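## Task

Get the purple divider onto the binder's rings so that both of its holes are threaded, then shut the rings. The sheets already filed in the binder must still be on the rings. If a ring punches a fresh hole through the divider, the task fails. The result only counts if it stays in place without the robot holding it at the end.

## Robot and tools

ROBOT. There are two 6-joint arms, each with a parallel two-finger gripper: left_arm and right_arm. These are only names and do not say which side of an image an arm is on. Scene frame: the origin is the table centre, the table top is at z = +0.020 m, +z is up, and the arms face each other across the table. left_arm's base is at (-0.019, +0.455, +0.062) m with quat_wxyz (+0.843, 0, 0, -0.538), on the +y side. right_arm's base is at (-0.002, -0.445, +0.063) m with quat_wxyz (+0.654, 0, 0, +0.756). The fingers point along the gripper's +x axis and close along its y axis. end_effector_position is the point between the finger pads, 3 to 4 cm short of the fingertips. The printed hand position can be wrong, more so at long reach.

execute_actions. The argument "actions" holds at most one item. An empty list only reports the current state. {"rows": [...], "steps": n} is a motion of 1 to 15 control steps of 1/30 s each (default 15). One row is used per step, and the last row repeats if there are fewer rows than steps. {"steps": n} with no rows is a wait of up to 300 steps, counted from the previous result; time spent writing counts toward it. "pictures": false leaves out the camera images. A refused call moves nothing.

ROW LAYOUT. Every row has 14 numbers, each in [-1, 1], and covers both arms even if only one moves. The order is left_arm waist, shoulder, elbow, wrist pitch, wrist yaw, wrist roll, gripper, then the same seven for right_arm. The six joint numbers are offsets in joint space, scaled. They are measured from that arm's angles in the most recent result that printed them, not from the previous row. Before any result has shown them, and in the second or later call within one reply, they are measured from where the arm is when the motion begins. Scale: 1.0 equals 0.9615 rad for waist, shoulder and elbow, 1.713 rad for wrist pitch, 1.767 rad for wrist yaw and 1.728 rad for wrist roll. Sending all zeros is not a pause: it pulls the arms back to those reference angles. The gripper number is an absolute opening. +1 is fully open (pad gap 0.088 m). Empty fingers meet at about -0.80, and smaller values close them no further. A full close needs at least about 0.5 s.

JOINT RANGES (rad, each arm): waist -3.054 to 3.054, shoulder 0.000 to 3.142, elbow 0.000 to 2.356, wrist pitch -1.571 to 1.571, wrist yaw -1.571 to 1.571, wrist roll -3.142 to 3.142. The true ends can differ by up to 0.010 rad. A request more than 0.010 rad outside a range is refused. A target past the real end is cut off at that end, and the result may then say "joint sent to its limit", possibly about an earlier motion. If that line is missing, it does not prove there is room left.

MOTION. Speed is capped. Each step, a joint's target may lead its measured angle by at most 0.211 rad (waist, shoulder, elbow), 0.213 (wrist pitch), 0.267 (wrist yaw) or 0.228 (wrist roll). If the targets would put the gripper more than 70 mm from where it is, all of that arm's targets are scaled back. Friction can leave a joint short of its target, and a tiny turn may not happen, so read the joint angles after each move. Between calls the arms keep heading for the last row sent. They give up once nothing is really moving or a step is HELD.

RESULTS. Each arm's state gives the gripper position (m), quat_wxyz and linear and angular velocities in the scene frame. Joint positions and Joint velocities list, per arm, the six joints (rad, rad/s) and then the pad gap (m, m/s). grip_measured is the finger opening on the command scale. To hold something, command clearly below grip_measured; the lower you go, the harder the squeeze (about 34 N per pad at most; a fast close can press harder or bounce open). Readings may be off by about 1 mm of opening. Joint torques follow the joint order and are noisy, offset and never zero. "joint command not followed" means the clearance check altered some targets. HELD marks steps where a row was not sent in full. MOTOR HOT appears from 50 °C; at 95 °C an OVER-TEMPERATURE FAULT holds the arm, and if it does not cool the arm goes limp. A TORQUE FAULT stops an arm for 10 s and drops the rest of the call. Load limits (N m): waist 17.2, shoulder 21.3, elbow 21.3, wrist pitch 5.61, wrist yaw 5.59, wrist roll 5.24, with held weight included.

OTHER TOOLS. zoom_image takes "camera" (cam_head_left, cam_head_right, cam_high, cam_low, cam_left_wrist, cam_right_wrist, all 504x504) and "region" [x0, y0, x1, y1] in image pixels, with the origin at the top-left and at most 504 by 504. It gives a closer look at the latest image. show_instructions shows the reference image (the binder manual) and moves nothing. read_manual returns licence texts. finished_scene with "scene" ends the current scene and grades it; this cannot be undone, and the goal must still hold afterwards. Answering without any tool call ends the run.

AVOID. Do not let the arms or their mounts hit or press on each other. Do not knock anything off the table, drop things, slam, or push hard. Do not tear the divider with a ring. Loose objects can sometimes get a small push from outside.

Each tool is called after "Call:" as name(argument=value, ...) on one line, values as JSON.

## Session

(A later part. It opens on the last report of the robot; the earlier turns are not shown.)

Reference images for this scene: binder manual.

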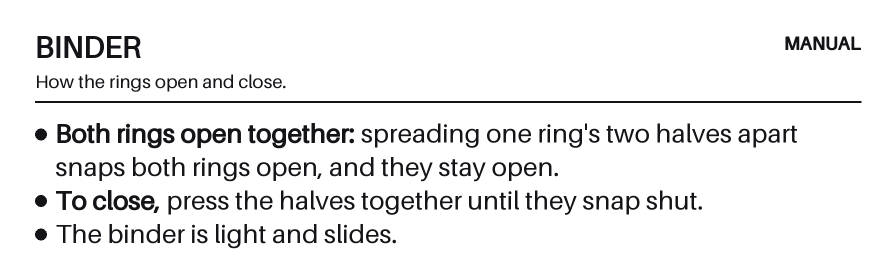

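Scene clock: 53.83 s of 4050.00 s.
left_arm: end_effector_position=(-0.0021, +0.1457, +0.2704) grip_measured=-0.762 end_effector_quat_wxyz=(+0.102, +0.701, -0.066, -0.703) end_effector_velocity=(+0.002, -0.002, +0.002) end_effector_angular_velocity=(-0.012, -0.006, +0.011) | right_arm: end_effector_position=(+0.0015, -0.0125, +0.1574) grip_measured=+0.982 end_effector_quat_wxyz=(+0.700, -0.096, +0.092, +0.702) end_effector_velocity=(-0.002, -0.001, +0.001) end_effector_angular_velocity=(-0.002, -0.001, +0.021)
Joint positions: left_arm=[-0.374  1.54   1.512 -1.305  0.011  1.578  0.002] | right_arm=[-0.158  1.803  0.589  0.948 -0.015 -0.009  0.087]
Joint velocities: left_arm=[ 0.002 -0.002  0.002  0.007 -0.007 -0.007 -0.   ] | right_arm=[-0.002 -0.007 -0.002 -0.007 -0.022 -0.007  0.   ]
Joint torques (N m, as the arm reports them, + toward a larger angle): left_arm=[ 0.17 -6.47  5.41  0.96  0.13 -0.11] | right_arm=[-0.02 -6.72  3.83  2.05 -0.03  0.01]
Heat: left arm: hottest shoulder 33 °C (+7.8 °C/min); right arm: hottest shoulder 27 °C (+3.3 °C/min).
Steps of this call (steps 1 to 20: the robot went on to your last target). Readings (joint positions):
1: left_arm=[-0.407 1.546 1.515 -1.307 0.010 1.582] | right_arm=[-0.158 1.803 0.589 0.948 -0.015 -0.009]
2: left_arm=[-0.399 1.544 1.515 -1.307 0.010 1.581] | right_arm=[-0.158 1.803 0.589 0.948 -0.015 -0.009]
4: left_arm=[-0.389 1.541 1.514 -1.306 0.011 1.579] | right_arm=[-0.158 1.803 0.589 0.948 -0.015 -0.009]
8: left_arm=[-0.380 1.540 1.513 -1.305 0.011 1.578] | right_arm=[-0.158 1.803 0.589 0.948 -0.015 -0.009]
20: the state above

Call:
execute_actions(actions=[{"rows":[[0,-0.25,-0.52,0.195,0,0,-1,0,0,0,0,0,0,1]]}], pictures=false)

Call:
execute_actions(actions=[{"steps":20}])

Scene clock: 55.40 s of 4050.00 s.
left_arm: end_effector_position=(-0.0043, +0.1826, +0.2058) grip_measured=-0.762 end_effector_quat_wxyz=(+0.131, +0.698, -0.094, -0.698) end_effector_velocity=(-0.001, -0.008, -0.015) end_effector_angular_velocity=(-0.052, +0.006, +0.002) | right_arm: end_effector_position=(+0.0015, -0.0126, +0.1572) grip_measured=+0.982 end_effector_quat_wxyz=(+0.700, -0.096, +0.092, +0.702) end_effector_velocity=(-0.000, -0.001, -0.003) end_effector_angular_velocity=(-0.012, -0.019, +0.010)
Joint positions: left_arm=[-0.374  1.311  1.041 -0.981  0.011  1.578  0.002] | right_arm=[-0.158  1.803  0.588  0.947 -0.015 -0.009  0.087]
Joint velocities: left_arm=[-0.002 -0.007 -0.081  0.125  0.007 -0.007 -0.   ] | right_arm=[-0.002  0.002 -0.002 -0.007 -0.007 -0.022 -0.   ]
Joint torques (N m, as the arm reports them, + toward a larger angle): left_arm=[-0.04 -5.02  5.85  1.02  0.08 -0.03] | right_arm=[ 0.01 -6.74  3.81  2.05 -0.01  0.01]
Heat: left arm: hottest shoulder 33 °C (+7.6 °C/min); right arm: hottest shoulder 27 °C (+3.2 °C/min).
Steps of this call (steps 1 to 15: the robot went on to your last target; steps 16 to 32: nothing new was sent; steps 33 to 47: all 15 steps of this action). Readings (joint positions):
33: left_arm=[-0.374 1.516 1.484 -1.260 0.011 1.578] | right_arm=[-0.158 1.803 0.589 0.948 -0.015 -0.009]
34: left_arm=[-0.374 1.480 1.435 -1.205 0.011 1.578] | right_arm=[-0.158 1.803 0.589 0.948 -0.015 -0.009]
36: left_arm=[-0.374 1.401 1.342 -1.126 0.011 1.578] | right_arm=[-0.158 1.803 0.589 0.948 -0.015 -0.009]
40: left_arm=[-0.374 1.315 1.187 -1.019 0.011 1.578] | right_arm=[-0.158 1.803 0.589 0.948 -0.015 -0.009]
47: the state above

Scene clock: 56.07 s of 4050.00 s.
left_arm: end_effector_position=(-0.0044, +0.1842, +0.2029) grip_measured=-0.762 end_effector_quat_wxyz=(+0.130, +0.698, -0.094, -0.698) end_effector_velocity=(-0.002, +0.002, -0.001) end_effector_angular_velocity=(+0.007, +0.010, +0.002) | right_arm: end_effector_position=(+0.0015, -0.0126, +0.1570) grip_measured=+0.982 end_effector_quat_wxyz=(+0.700, -0.096, +0.092, +0.702) end_effector_velocity=(-0.002, +0.000, +0.002) end_effector_angular_velocity=(+0.003, -0.001, +0.021)
Joint positions: left_arm=[-0.374  1.307  1.027 -0.973  0.011  1.578  0.002] | right_arm=[-0.158  1.803  0.588  0.947 -0.015 -0.009  0.087]
Joint velocities: left_arm=[-0.002 -0.002 -0.002 -0.007  0.007 -0.007 -0.   ] | right_arm=[-0.002 -0.007  0.002 -0.007 -0.022 -0.007  0.   ]
Joint torques (N m, as the arm reports them, + toward a larger angle): left_arm=[-0.05 -4.81  5.77  1.12  0.07 -0.03] | right_arm=[ 0.06 -6.69  3.8   2.04 -0.02  0.  ]
Heat: left arm: hottest shoulder 33 °C (+7.5 °C/min); right arm: hottest shoulder 27 °C (+3.2 °C/min).
Steps of this call (steps 1 to 20: the robot went on to your last target). Readings (joint positions):
1: left_arm=[-0.374 1.311 1.039 -0.978 0.011 1.578] | right_arm=[-0.158 1.803 0.588 0.947 -0.015 -0.009]
2: left_arm=[-0.374 1.310 1.037 -0.977 0.011 1.578] | right_arm=[-0.158 1.803 0.588 0.947 -0.015 -0.009]
4: left_arm=[-0.374 1.308 1.033 -0.976 0.011 1.578] | right_arm=[-0.158 1.803 0.588 0.947 -0.015 -0.009]
8: left_arm=[-0.374 1.307 1.029 -0.974 0.011 1.578] | right_arm=[-0.158 1.803 0.588 0.947 -0.015 -0.009]
20: the state above

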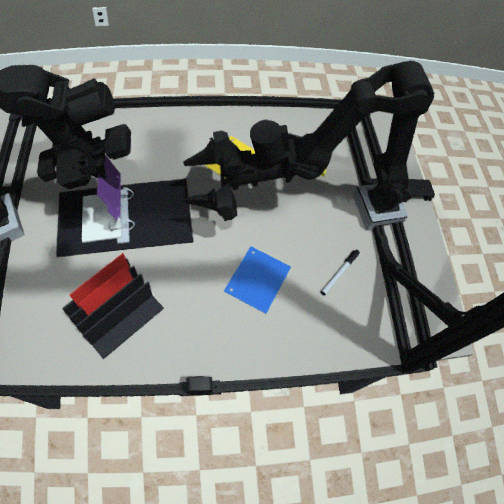

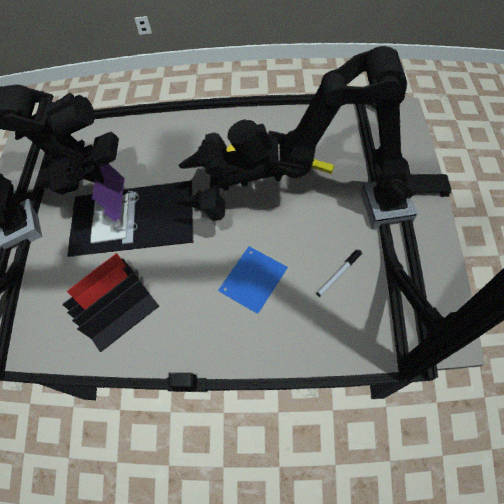

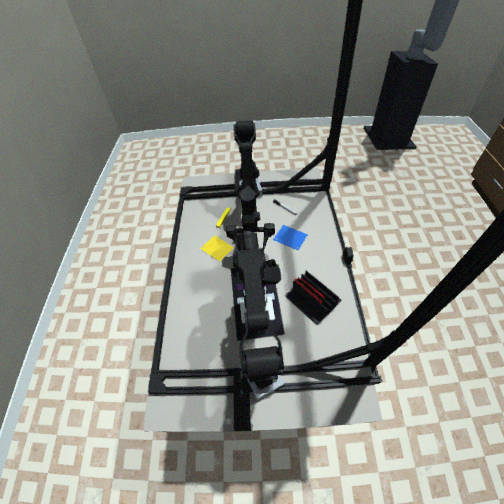

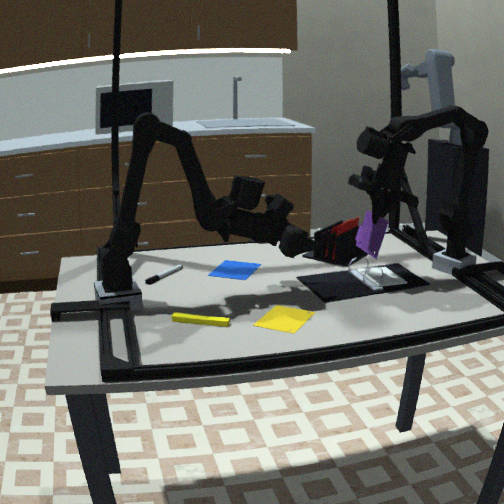

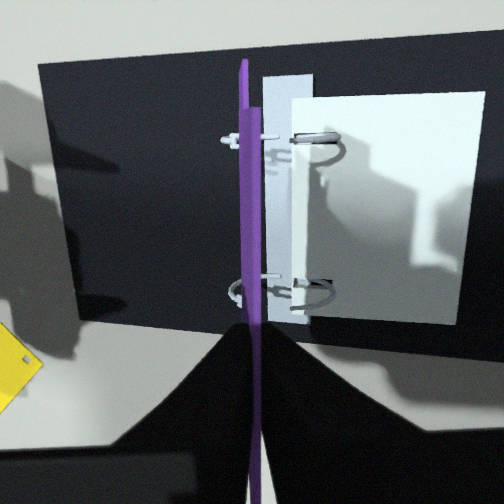

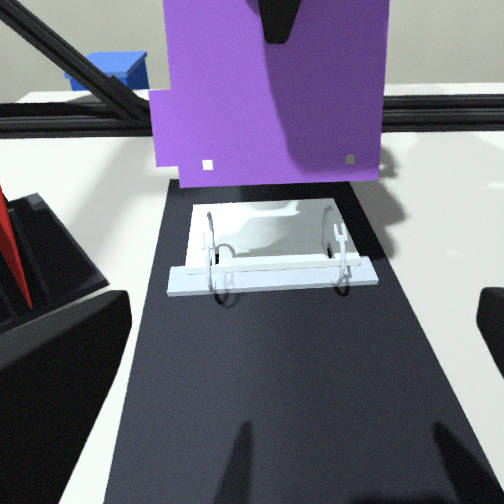

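Call:
execute_actions(actions=[{"rows":[[-0.012,0,-0.04,0,0,0,-1,0,0,0,0,0,0,1],[-0.012,0,-0.04,0,0,0,-1,0,0,0,0,0,0,1],[-0.012,0,-0.04,0,0,0,-1,0,0,0,0,0,0,1],[-0.012,0,-0.08,0.025,0,0,-1,0,0,0,0,0,0,1],[-0.012,0,-0.08,0.025,0,0,-1,0,0,0,0,0,0,1],[-0.012,0,-0.08,0.025,0,0,-1,0,0,0,0,0,0,1],[-0.012,0,-0.125,0.05,0,0,-1,0,0,0,0,0,0,1]]}], pictures=false)

Call:
execute_actions(actions=[{"steps":20}])

Call:
zoom_image(camera="cam_right_wrist", region=[150,150,400,310])

Call:
zoom_image(camera="cam_low", region=[320,210,420,300])

Scene clock: 59.87 s of 4050.00 s.
left_arm: end_effector_position=(-0.0071, +0.1913, +0.1760) grip_measured=-0.762 end_effector_quat_wxyz=(+0.119, +0.699, -0.089, -0.700) end_effector_velocity=(-0.002, +0.000, -0.006) end_effector_angular_velocity=(-0.013, +0.013, +0.016) | right_arm: end_effector_position=(+0.0015, -0.0126, +0.1570) grip_measured=+0.982 end_effector_quat_wxyz=(+0.700, -0.096, +0.092, +0.702) end_effector_velocity=(-0.000, -0.000, +0.002) end_effector_angular_velocity=(+0.007, -0.019, +0.010)
Joint positions: left_arm=[-0.382  1.306  0.925 -0.895  0.011  1.578  0.002] | right_arm=[-0.158  1.803  0.588  0.947 -0.015 -0.009  0.087]
Joint velocities: left_arm=[-0.002 -0.007 -0.032  0.037  0.007 -0.022  0.   ] | right_arm=[-0.002 -0.002 -0.002  0.007 -0.007 -0.022 -0.   ]
Joint torques (N m, as the arm reports them, + toward a larger angle): left_arm=[-0.32 -3.96  5.67  1.07  0.07 -0.04] | right_arm=[ 0.05 -6.69  3.84  2.02  0.    0.04]
Heat: left arm: hottest shoulder 32 °C (+6.0 °C/min); right arm: hottest shoulder 27 °C (+3.0 °C/min).
Steps of this call (steps 1 to 15: the robot went on to your last target; steps 16 to 99: nothing new was sent; steps 100 to 114: all 15 steps of this action). Readings (joint positions):
100: left_arm=[-0.374 1.306 1.024 -0.972 0.011 1.578] | right_arm=[-0.158 1.803 0.588 0.947 -0.015 -0.009]
101: left_arm=[-0.376 1.306 1.020 -0.971 0.011 1.578] | right_arm=[-0.158 1.803 0.588 0.947 -0.015 -0.009]
103: left_arm=[-0.379 1.306 1.008 -0.966 0.011 1.578] | right_arm=[-0.158 1.803 0.588 0.947 -0.015 -0.009]
107: left_arm=[-0.381 1.306 0.963 -0.927 0.011 1.578] | right_arm=[-0.158 1.803 0.588 0.947 -0.015 -0.009]
114: the state above

Scene clock: 60.53 s of 4050.00 s.
left_arm: end_effector_position=(-0.0071, +0.1912, +0.1749) grip_measured=-0.762 end_effector_quat_wxyz=(+0.119, +0.699, -0.089, -0.700) end_effector_velocity=(-0.001, -0.001, +0.001) end_effector_angular_velocity=(-0.012, -0.005, +0.002) | right_arm: end_effector_position=(+0.0015, -0.0126, +0.1570) grip_measured=+0.982 end_effector_quat_wxyz=(+0.700, -0.096, +0.092, +0.702) end_effector_velocity=(+0.002, -0.001, -0.003) end_effector_angular_velocity=(-0.017, -0.005, +0.002)
Joint positions: left_arm=[-0.382  1.306  0.921 -0.889  0.011  1.578  0.002] | right_arm=[-0.158  1.803  0.588  0.947 -0.015 -0.009  0.087]
Joint velocities: left_arm=[-0.007 -0.007 -0.002  0.007 -0.007 -0.007 -0.   ] | right_arm=[-0.007 -0.002  0.002 -0.022 -0.007 -0.007 -0.   ]
Joint torques (N m, as the arm reports them, + toward a larger angle): left_arm=[-0.33 -3.92  5.59  1.06  0.08 -0.03] | right_arm=[ 0.08 -6.69  3.86  2.05 -0.03  0.02]
Heat: left arm: hottest shoulder 32 °C (+6.0 °C/min); right arm: hottest shoulder 27 °C (+3.0 °C/min).
Steps of this call (steps 1 to 15: the robot went on to your last target; steps 16 to 20: nothing new was sent). Readings (joint positions):
1: left_arm=[-0.382 1.306 0.924 -0.894 0.011 1.578] | right_arm=[-0.158 1.803 0.588 0.947 -0.015 -0.009]
2: left_arm=[-0.382 1.306 0.924 -0.893 0.011 1.578] | right_arm=[-0.158 1.803 0.588 0.947 -0.015 -0.009]
4: left_arm=[-0.382 1.306 0.922 -0.891 0.011 1.578] | right_arm=[-0.158 1.803 0.588 0.947 -0.015 -0.009]
8: left_arm=[-0.382 1.306 0.921 -0.890 0.011 1.578] | right_arm=[-0.158 1.803 0.588 0.947 -0.015 -0.009]
20: the state above
All arms were judged still, so your last target was given up. Only a new action makes them travel on or press farther. Fingers that are still opening or closing keep moving.

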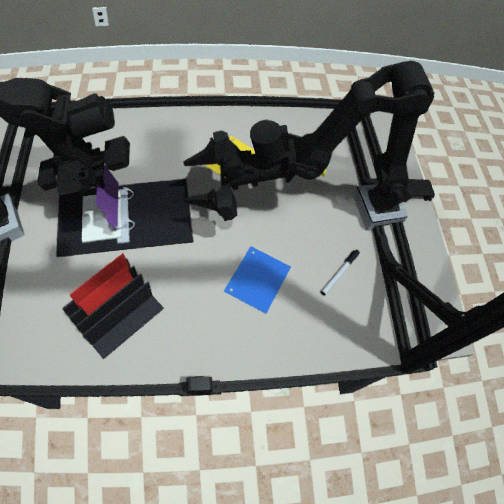

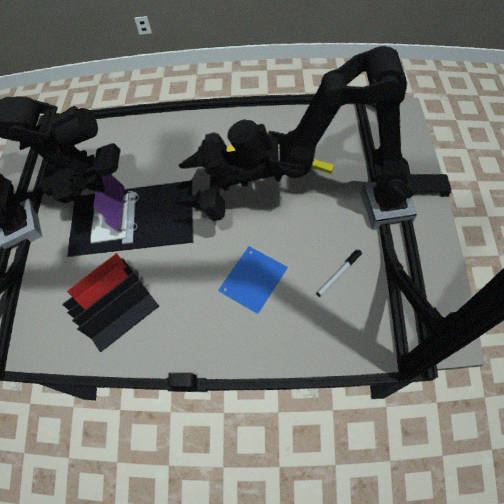

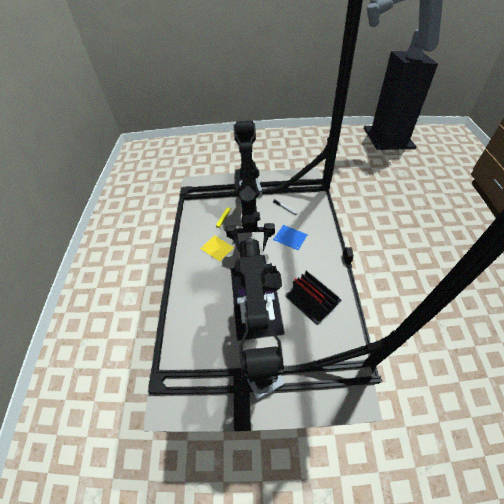

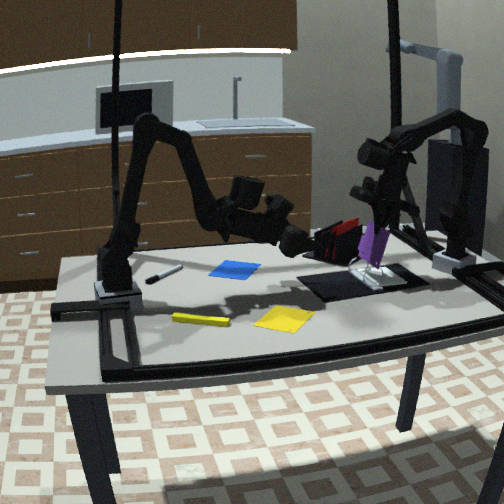

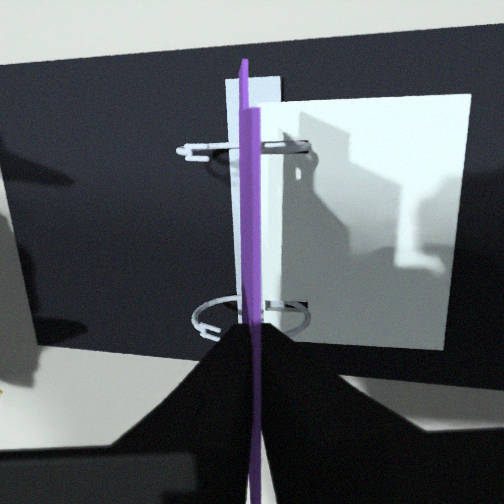

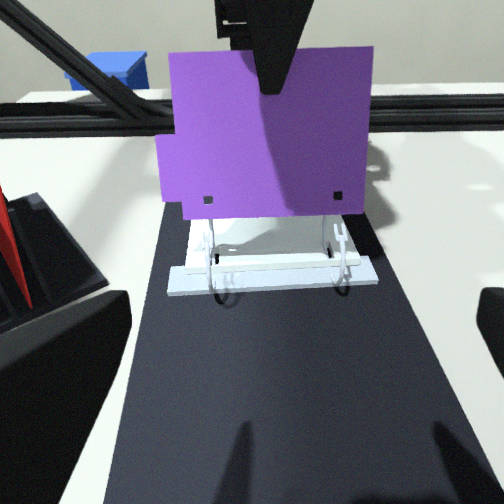

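Region (150, 150, 400, 310) of cam_right_wrist's 504x504 image, scaled by 2.016, with more detail than that image has; it fills the top 323 rows of this view, and the rest is white.

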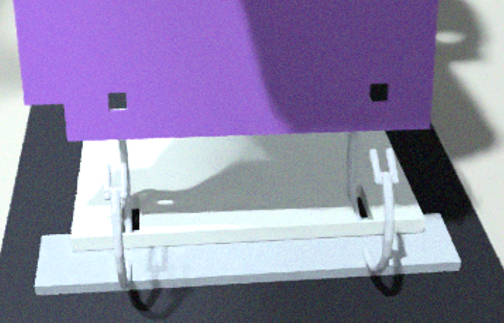

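Region (320, 210, 420, 300) of cam_low's 504x504 image, scaled by 5.040, with more detail than that image has; it fills the top 454 rows of this view, and the rest is white.

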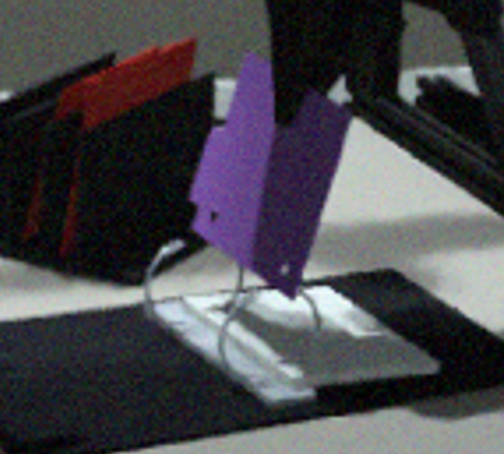

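Call:
execute_actions(actions=[{"rows":[[-0.007,0,0,0.018,0,0,-1,0,0,0,0,0,0,1],[-0.007,0,0,0.018,0,0,-1,0,0,0,0,0,0,1],[-0.007,0,0,0.018,0,0,-1,0,0,0,0,0,0,1],[-0.007,0,-0.035,0.034,0,0,-1,0,0,0,0,0,0,1],[-0.007,0,-0.035,0.034,0,0,-1,0,0,0,0,0,0,1],[-0.007,0,-0.035,0.042,0,0,-1,0,0,0,0,0,0,1],[-0.007,0,-0.068,0.042,0,0,-1,0,0,0,0,0,0,1]]}], pictures=false)

Call:
execute_actions(actions=[{"steps":15}])

Call:
zoom_image(camera="cam_right_wrist", region=[180,180,370,280])

Scene clock: 64.23 s of 4050.00 s.
left_arm: end_effector_position=(-0.0079, +0.1854, +0.1719) grip_measured=-0.762 end_effector_quat_wxyz=(+0.133, +0.697, -0.106, -0.697) end_effector_velocity=(+0.000, +0.004, -0.002) end_effector_angular_velocity=(-0.002, -0.005, +0.007) | right_arm: end_effector_position=(+0.0015, -0.0126, +0.1570) grip_measured=+0.982 end_effector_quat_wxyz=(+0.700, -0.096, +0.092, +0.702) end_effector_velocity=(-0.000, -0.003, -0.006) end_effector_angular_velocity=(-0.027, -0.005, +0.007)
Joint positions: left_arm=[-0.387  1.296  0.889 -0.823  0.01   1.578  0.002] | right_arm=[-0.158  1.803  0.588  0.947 -0.015 -0.009  0.087]
Joint velocities: left_arm=[-0.002 -0.017 -0.022  0.007 -0.007 -0.007 -0.   ] | right_arm=[-0.002 -0.002 -0.007 -0.022 -0.007 -0.007 -0.   ]
Joint torques (N m, as the arm reports them, + toward a larger angle): left_arm=[-0.15 -2.89  3.7   1.25  0.08 -0.03] | right_arm=[-0.05 -6.7   3.84  2.04 -0.02  0.02]
Heat: left arm: hottest shoulder 31 °C (+5.1 °C/min); right arm: hottest shoulder 28 °C (+3.0 °C/min).
Steps of this call (steps 1 to 96: nothing new was sent; steps 97 to 111: all 15 steps of this action). Readings (joint positions):
97: left_arm=[-0.383 1.306 0.920 -0.886 0.011 1.578] | right_arm=[-0.158 1.803 0.588 0.947 -0.015 -0.009]
98: left_arm=[-0.384 1.306 0.920 -0.879 0.011 1.578] | right_arm=[-0.158 1.803 0.588 0.947 -0.015 -0.009]
100: left_arm=[-0.385 1.306 0.919 -0.866 0.011 1.578] | right_arm=[-0.158 1.803 0.588 0.947 -0.015 -0.009]
104: left_arm=[-0.386 1.306 0.902 -0.835 0.010 1.578] | right_arm=[-0.158 1.803 0.588 0.947 -0.015 -0.009]
111: the state above

Scene clock: 64.73 s of 4050.00 s.
left_arm: end_effector_position=(-0.0083, +0.1855, +0.1715) grip_measured=-0.762 end_effector_quat_wxyz=(+0.133, +0.697, -0.107, -0.697) end_effector_velocity=(-0.001, -0.001, +0.000) end_effector_angular_velocity=(-0.007, +0.000, +0.016) | right_arm: end_effector_position=(+0.0015, -0.0126, +0.1570) grip_measured=+0.982 end_effector_quat_wxyz=(+0.700, -0.096, +0.092, +0.702) end_effector_velocity=(+0.002, -0.001, -0.003) end_effector_angular_velocity=(-0.017, -0.023, -0.004)
Joint positions: left_arm=[-0.389  1.295  0.886 -0.821  0.009  1.578  0.002] | right_arm=[-0.158  1.803  0.588  0.947 -0.015 -0.009  0.087]
Joint velocities: left_arm=[-0.007 -0.002 -0.002  0.007 -0.007 -0.022 -0.001] | right_arm=[-0.002 -0.002  0.002 -0.022  0.007 -0.022  0.   ]
Joint torques (N m, as the arm reports them, + toward a larger angle): left_arm=[-0.02 -2.73  3.58  1.24  0.1  -0.03] | right_arm=[ 0.   -6.7   3.79  2.03 -0.02  0.01]
Heat: left arm: hottest shoulder 31 °C (+5.0 °C/min); right arm: hottest shoulder 28 °C (+3.0 °C/min).
Steps of this call (steps 1 to 15: the robot went on to your last target). Readings (joint positions):
1: left_arm=[-0.387 1.296 0.888 -0.823 0.010 1.578] | right_arm=[-0.158 1.803 0.588 0.947 -0.015 -0.009]
2: left_arm=[-0.387 1.295 0.888 -0.822 0.010 1.578] | right_arm=[-0.158 1.803 0.588 0.947 -0.015 -0.009]
4: left_arm=[-0.387 1.295 0.887 -0.822 0.010 1.578] | right_arm=[-0.158 1.803 0.588 0.947 -0.015 -0.009]
8: left_arm=[-0.388 1.295 0.887 -0.821 0.010 1.578] | right_arm=[-0.158 1.803 0.588 0.947 -0.015 -0.009]
15: the state above
All arms were judged still, so your last target was given up. Only a new action makes them travel on or press farther. Fingers that are still opening or closing keep moving.

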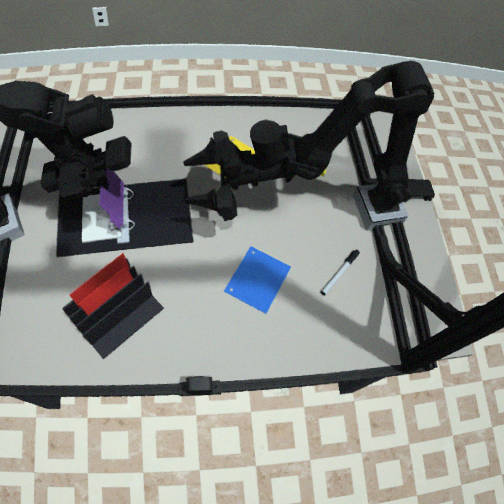

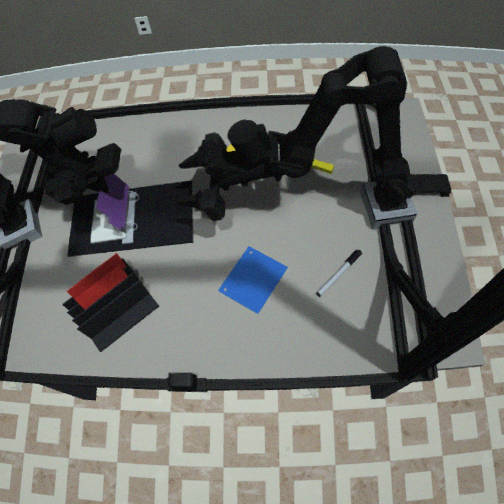

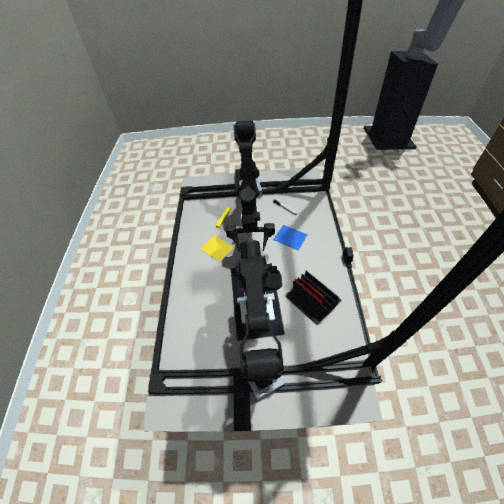

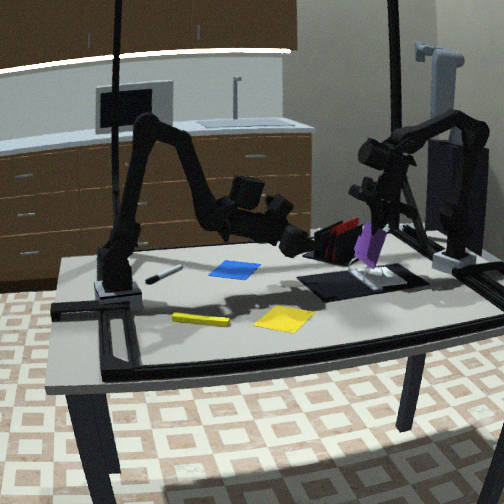

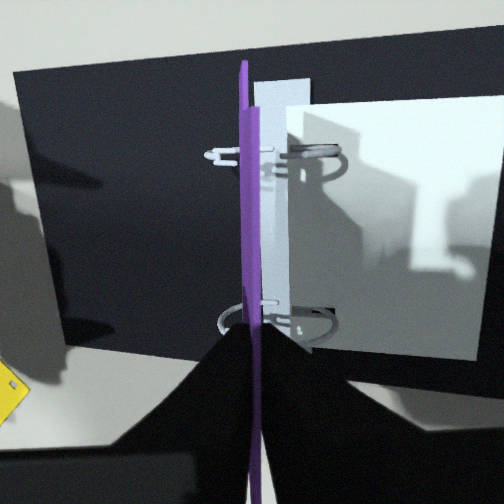

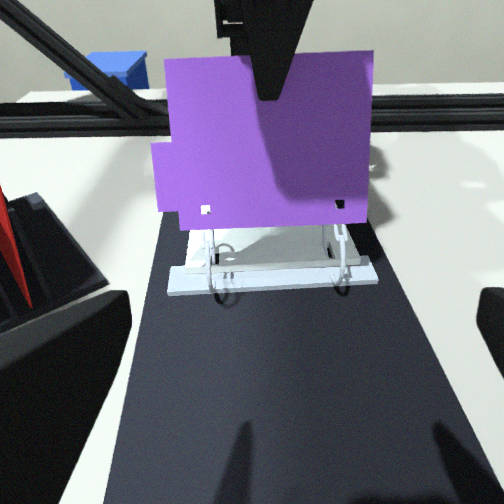

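Region (180, 180, 370, 280) of cam_right_wrist's 504x504 image, scaled by 2.653, with more detail than that image has; it fills the top 265 rows of this view, and the rest is white.

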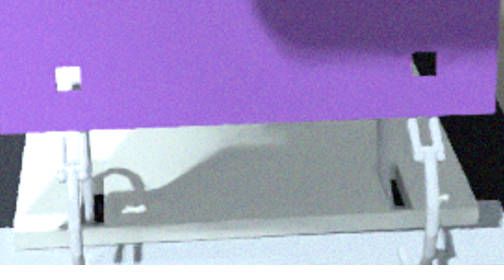

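Call:
execute_actions(actions=[{"rows":[[0.008,0,0.015,-0.022,0,-0.018,-1,0,0,0,0,0,0,1]]}])

Scene clock: 66.47 s of 4050.00 s.
left_arm: end_effector_position=(-0.0076, +0.1915, +0.1708) grip_measured=-0.762 end_effector_quat_wxyz=(+0.134, +0.696, -0.086, -0.700) end_effector_velocity=(+0.003, -0.002, +0.002) end_effector_angular_velocity=(-0.011, -0.019, +0.011) | right_arm: end_effector_position=(+0.0015, -0.0126, +0.1570) grip_measured=+0.982 end_effector_quat_wxyz=(+0.700, -0.096, +0.092, +0.702) end_effector_velocity=(+0.000, -0.001, -0.003) end_effector_angular_velocity=(-0.017, +0.005, -0.007)
Joint positions: left_arm=[-0.384  1.294  0.89  -0.854  0.011  1.55   0.002] | right_arm=[-0.158  1.803  0.588  0.947 -0.015 -0.009  0.087]
Joint velocities: left_arm=[-0.002 -0.002  0.002  0.007 -0.022 -0.007 -0.   ] | right_arm=[ 0.002 -0.002  0.002 -0.022  0.007  0.007 -0.   ]
Joint torques (N m, as the arm reports them, + toward a larger angle): left_arm=[ 0.32 -3.77  8.68  0.74  0.03 -0.13] | right_arm=[ 0.02 -6.74  3.76  2.04 -0.02  0.02]
Heat: left arm: hottest shoulder 31 °C (+4.0 °C/min); right arm: hottest shoulder 28 °C (+3.0 °C/min).
Steps of this call (steps 1 to 37: nothing new was sent; steps 38 to 52: all 15 steps of this action). Readings (joint positions):
38: left_arm=[-0.390 1.294 0.885 -0.820 0.011 1.575] | right_arm=[-0.158 1.803 0.588 0.947 -0.015 -0.009]
39: left_arm=[-0.390 1.294 0.886 -0.825 0.011 1.569] | right_arm=[-0.158 1.803 0.588 0.947 -0.015 -0.009]
41: left_arm=[-0.387 1.294 0.887 -0.843 0.011 1.560] | right_arm=[-0.158 1.803 0.588 0.947 -0.015 -0.009]
45: left_arm=[-0.385 1.294 0.889 -0.849 0.011 1.553] | right_arm=[-0.158 1.803 0.588 0.947 -0.015 -0.009]
52: the state above

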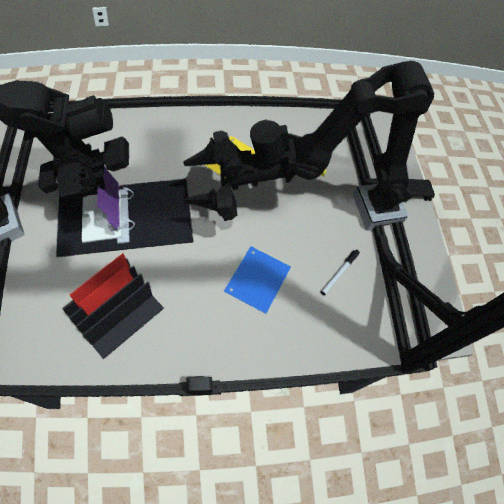

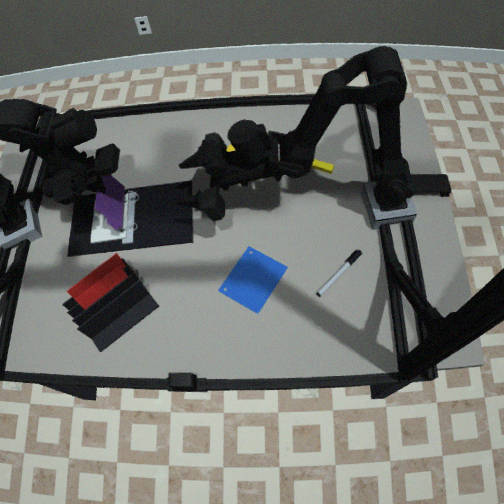

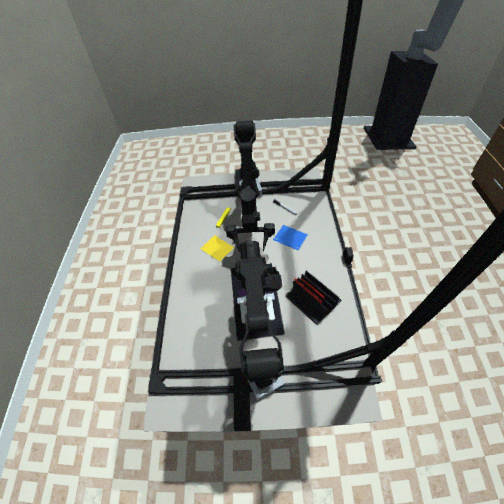

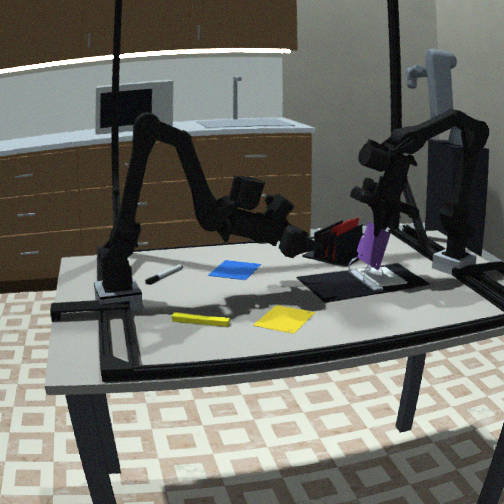

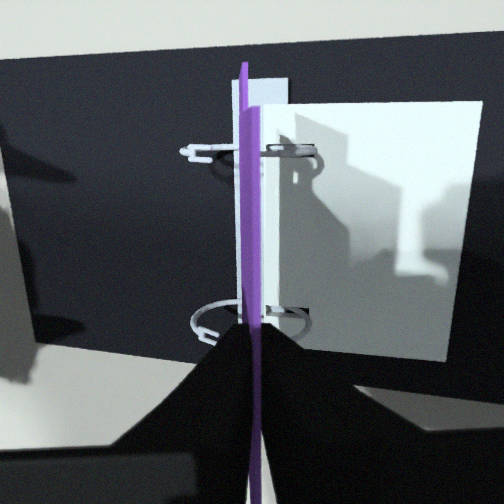

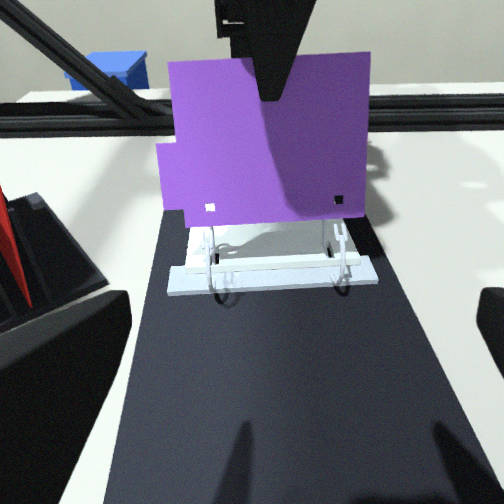

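Call:
execute_actions(actions=[{"rows":[[0.012,0,-0.015,0.006,0.013,0,-1,0,0,0,0,0,0,1],[0.012,0,-0.018,0.009,0.013,0,-1,0,0,0,0,0,0,1],[0.012,0,-0.022,0.012,0.013,0,-1,0,0,0,0,0,0,1],[0.012,0,-0.026,0.014,0.013,0,-1,0,0,0,0,0,0,1],[0.012,0,-0.03,0.016,0.013,0,-1,0,0,0,0,0,0,1],[0.012,0,-0.034,0.018,0.013,0,-1,0,0,0,0,0,0,1],[0.012,0,-0.038,0.02,0.013,0,-1,0,0,0,0,0,0,1],[0.012,0,-0.042,0.022,0.013,0,-1,0,0,0,0,0,0,1],[0.012,0,-0.045,0.024,0.013,0,-1,0,0,0,0,0,0,1]]}], pictures=false)

Call:
execute_actions(actions=[{"steps":15}])

Call:
zoom_image(camera="cam_right_wrist", region=[180,180,370,280])

Scene clock: 71.03 s of 4050.00 s.
left_arm: end_effector_position=(-0.0081, +0.1907, +0.1649) grip_measured=-0.762 end_effector_quat_wxyz=(+0.140, +0.689, -0.088, -0.705) end_effector_velocity=(-0.002, +0.002, -0.004) end_effector_angular_velocity=(+0.007, +0.010, +0.002) | right_arm: end_effector_position=(+0.0015, -0.0126, +0.1568) grip_measured=+0.982 end_effector_quat_wxyz=(+0.700, -0.096, +0.092, +0.702) end_effector_velocity=(-0.002, -0.003, -0.008) end_effector_angular_velocity=(-0.032, -0.001, +0.021)
Joint positions: left_arm=[-0.376  1.293  0.863 -0.818  0.029  1.549  0.002] | right_arm=[-0.158  1.804  0.588  0.947 -0.015 -0.009  0.087]
Joint velocities: left_arm=[-0.002  0.002 -0.012  0.007  0.007 -0.007 -0.   ] | right_arm=[-0.002  0.002 -0.007 -0.022 -0.022 -0.007 -0.   ]
Joint torques (N m, as the arm reports them, + toward a larger angle): left_arm=[ 0.36 -3.89  5.64  1.12  0.22  0.  ] | right_arm=[ 0.   -6.74  3.82  2.03 -0.02  0.01]
Heat: left arm: hottest shoulder 30 °C (+3.0 °C/min); right arm: hottest shoulder 28 °C (+2.0 °C/min).
Steps of this call (steps 1 to 15: the robot went on to your last target; steps 16 to 122: nothing new was sent; steps 123 to 137: all 15 steps of this action). Readings (joint positions):
123: left_arm=[-0.384 1.293 0.892 -0.855 0.012 1.549] | right_arm=[-0.158 1.804 0.588 0.947 -0.015 -0.009]
124: left_arm=[-0.382 1.293 0.892 -0.854 0.015 1.549] | right_arm=[-0.158 1.804 0.588 0.947 -0.015 -0.009]
126: left_arm=[-0.379 1.293 0.891 -0.846 0.021 1.549] | right_arm=[-0.158 1.804 0.588 0.947 -0.015 -0.009]
130: left_arm=[-0.377 1.293 0.880 -0.831 0.027 1.549] | right_arm=[-0.158 1.804 0.588 0.947 -0.015 -0.009]
137: the state above

Scene clock: 71.53 s of 4050.00 s.
left_arm: end_effector_position=(-0.0082, +0.1905, +0.1646) grip_measured=-0.762 end_effector_quat_wxyz=(+0.140, +0.689, -0.088, -0.706) end_effector_velocity=(+0.001, +0.005, -0.002) end_effector_angular_velocity=(+0.023, -0.017, +0.007) | right_arm: end_effector_position=(+0.0015, -0.0126, +0.1568) grip_measured=+0.982 end_effector_quat_wxyz=(+0.700, -0.096, +0.092, +0.702) end_effector_velocity=(-0.000, -0.002, -0.004) end_effector_angular_velocity=(-0.022, -0.005, +0.007)
Joint positions: left_arm=[-0.376  1.293  0.862 -0.815  0.03   1.549  0.002] | right_arm=[-0.158  1.804  0.588  0.947 -0.015 -0.009  0.087]
Joint velocities: left_arm=[-0.007 -0.002 -0.002 -0.022 -0.022 -0.007 -0.   ] | right_arm=[-0.002 -0.002 -0.002 -0.022 -0.007 -0.007 -0.   ]
Joint torques (N m, as the arm reports them, + toward a larger angle): left_arm=[ 0.28 -3.87  5.61  1.13  0.18  0.01] | right_arm=[ 0.01 -6.75  3.78  2.06 -0.02  0.02]
Heat: left arm: hottest shoulder 30 °C (+3.0 °C/min); right arm: hottest shoulder 28 °C (+2.0 °C/min).
Steps of this call (steps 1 to 15: the robot went on to your last target). Readings (joint positions):
1: left_arm=[-0.376 1.293 0.863 -0.817 0.029 1.549] | right_arm=[-0.158 1.804 0.588 0.947 -0.015 -0.009]
2: left_arm=[-0.376 1.293 0.863 -0.817 0.030 1.549] | right_arm=[-0.158 1.804 0.588 0.947 -0.015 -0.009]
4: left_arm=[-0.376 1.293 0.863 -0.816 0.030 1.549] | right_arm=[-0.158 1.804 0.588 0.947 -0.015 -0.009]
8: left_arm=[-0.376 1.293 0.862 -0.816 0.030 1.549] | right_arm=[-0.158 1.804 0.588 0.947 -0.015 -0.009]
15: the state above
All arms were judged still, so your last target was given up. Only a new action makes them travel on or press farther. Fingers that are still opening or closing keep moving.

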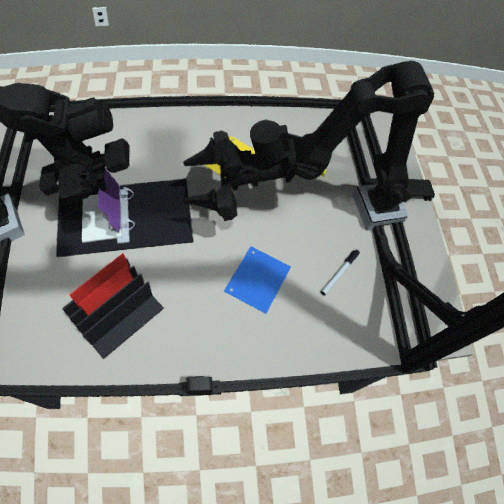

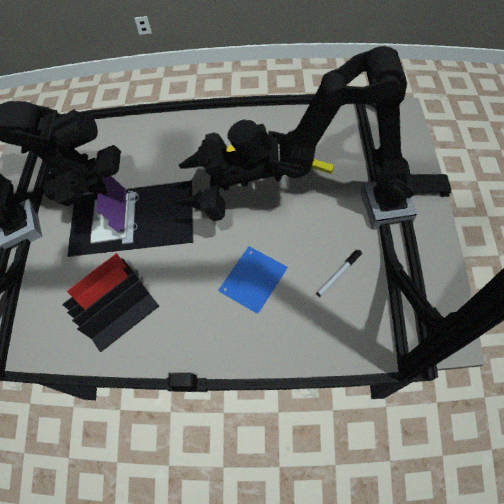

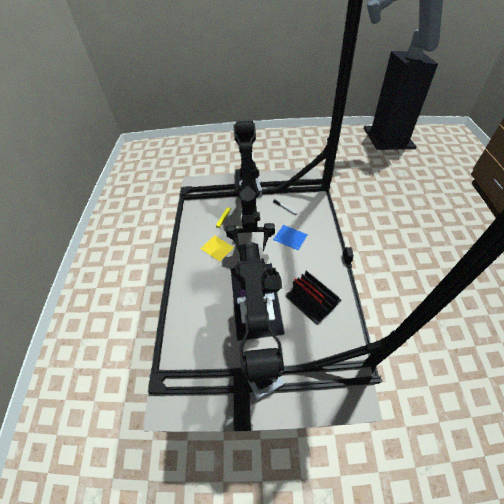

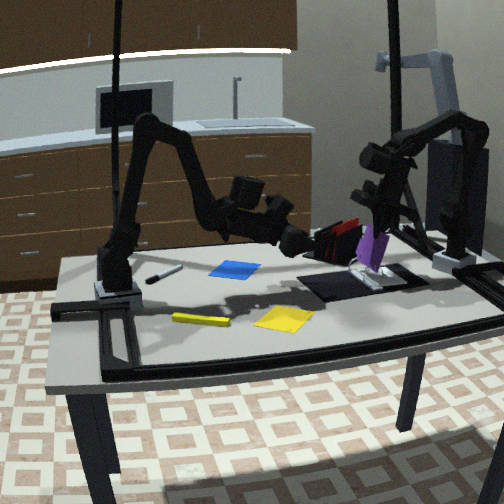

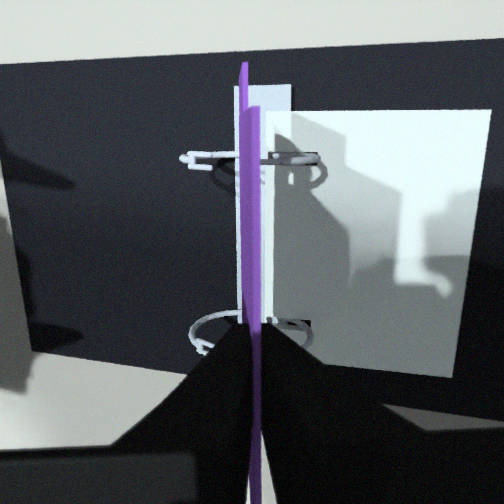

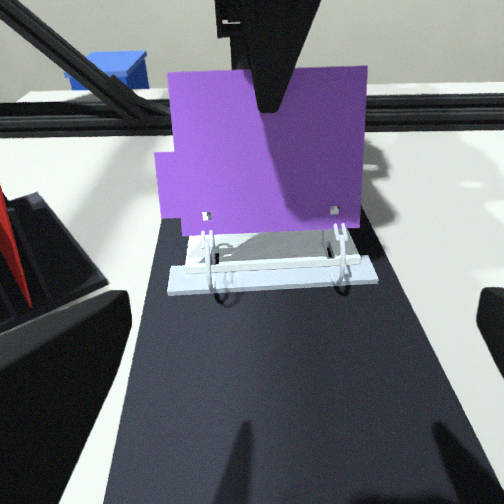

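Region (180, 180, 370, 280) of cam_right_wrist's 504x504 image, scaled by 2.653, with more detail than that image has; it fills the top 265 rows of this view, and the rest is white.

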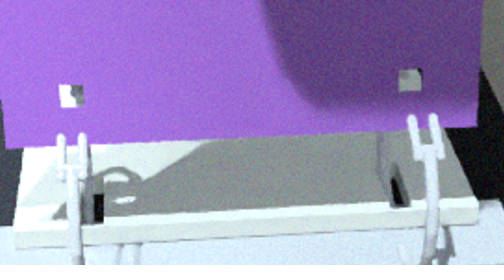

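Both visible. Advance.

Call:
execute_actions(actions=[{"rows":[[0.006,0,0,-0.009,0,0,-1,0,0,0,0,0,0,1]]}])

Call:
zoom_image(camera="cam_right_wrist", region=[180,180,370,280])

Scene clock: 73.10 s of 4050.00 s.
left_arm: end_effector_position=(-0.0076, +0.1931, +0.1636) grip_measured=-0.762 end_effector_quat_wxyz=(+0.137, +0.690, -0.083, -0.706) end_effector_velocity=(+0.000, +0.004, -0.000) end_effector_angular_velocity=(+0.018, -0.004, +0.007) | right_arm: end_effector_position=(+0.0015, -0.0126, +0.1568) grip_measured=+0.982 end_effector_quat_wxyz=(+0.700, -0.096, +0.092, +0.702) end_effector_velocity=(-0.000, -0.002, -0.004) end_effector_angular_velocity=(-0.022, -0.005, +0.007)
Joint positions: left_arm=[-0.373  1.293  0.861 -0.827  0.03   1.549  0.002] | right_arm=[-0.158  1.804  0.588  0.947 -0.015 -0.009  0.087]
Joint velocities: left_arm=[-0.002 -0.002  0.002 -0.022 -0.007 -0.007 -0.   ] | right_arm=[-0.002 -0.002 -0.002 -0.022 -0.007 -0.007 -0.   ]
Joint torques (N m, as the arm reports them, + toward a larger angle): left_arm=[ 0.28 -3.85  7.41  0.74  0.09 -0.03] | right_arm=[ 0.03 -6.66  3.85  2.04 -0.03  0.02]
Heat: left arm: hottest shoulder 30 °C (+3.0 °C/min); right arm: hottest shoulder 28 °C (+2.0 °C/min).
Steps of this call (steps 1 to 32: nothing new was sent; steps 33 to 47: all 15 steps of this action). Readings (joint positions):
33: left_arm=[-0.376 1.293 0.861 -0.815 0.030 1.549] | right_arm=[-0.158 1.804 0.588 0.947 -0.015 -0.009]
34: left_arm=[-0.375 1.293 0.861 -0.816 0.030 1.549] | right_arm=[-0.158 1.804 0.588 0.947 -0.015 -0.009]
36: left_arm=[-0.374 1.293 0.861 -0.822 0.030 1.549] | right_arm=[-0.158 1.804 0.588 0.947 -0.015 -0.009]
40: left_arm=[-0.373 1.293 0.861 -0.825 0.030 1.549] | right_arm=[-0.158 1.804 0.588 0.947 -0.015 -0.009]
47: the state above

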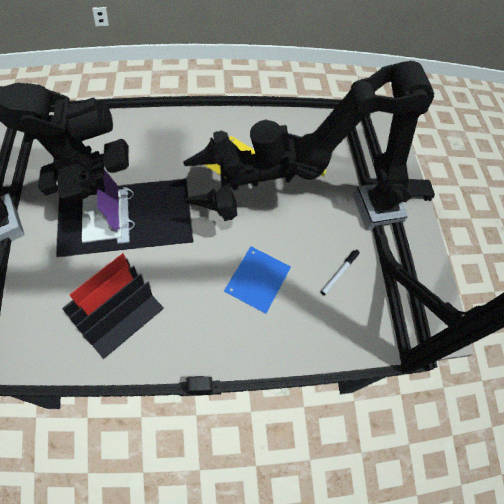

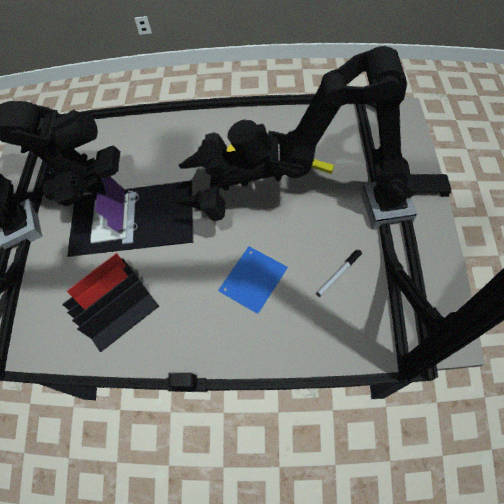

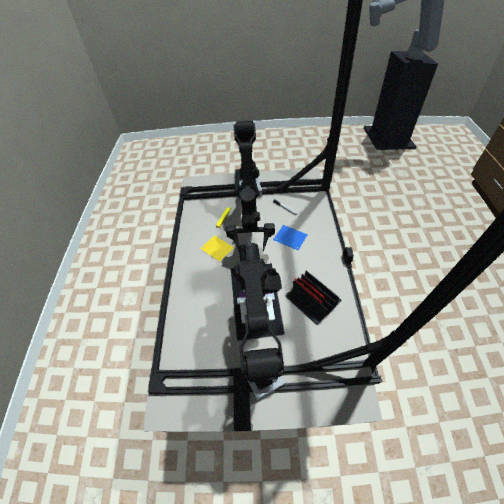

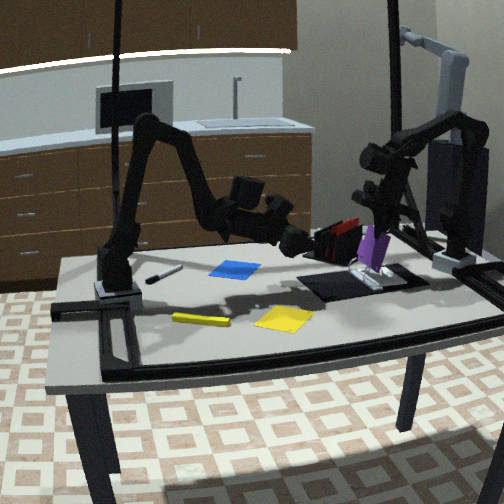

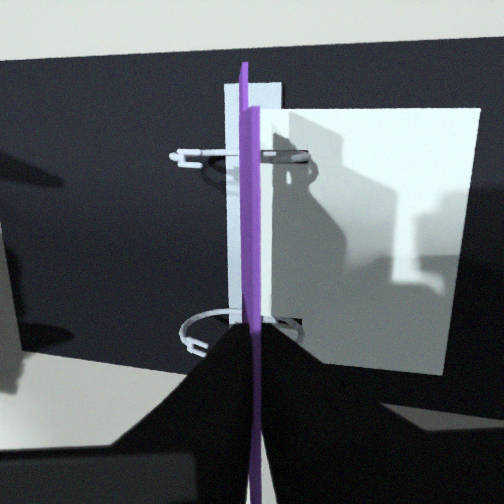

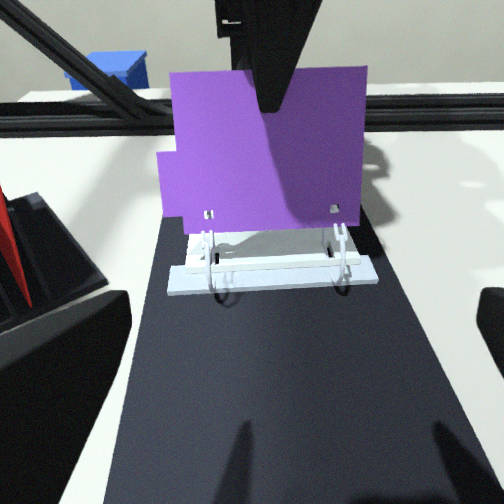

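Region (180, 180, 370, 280) of cam_right_wrist's 504x504 image, scaled by 2.653, with more detail than that image has; it fills the top 265 rows of this view, and the rest is white.

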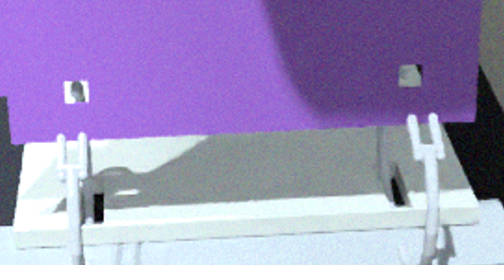

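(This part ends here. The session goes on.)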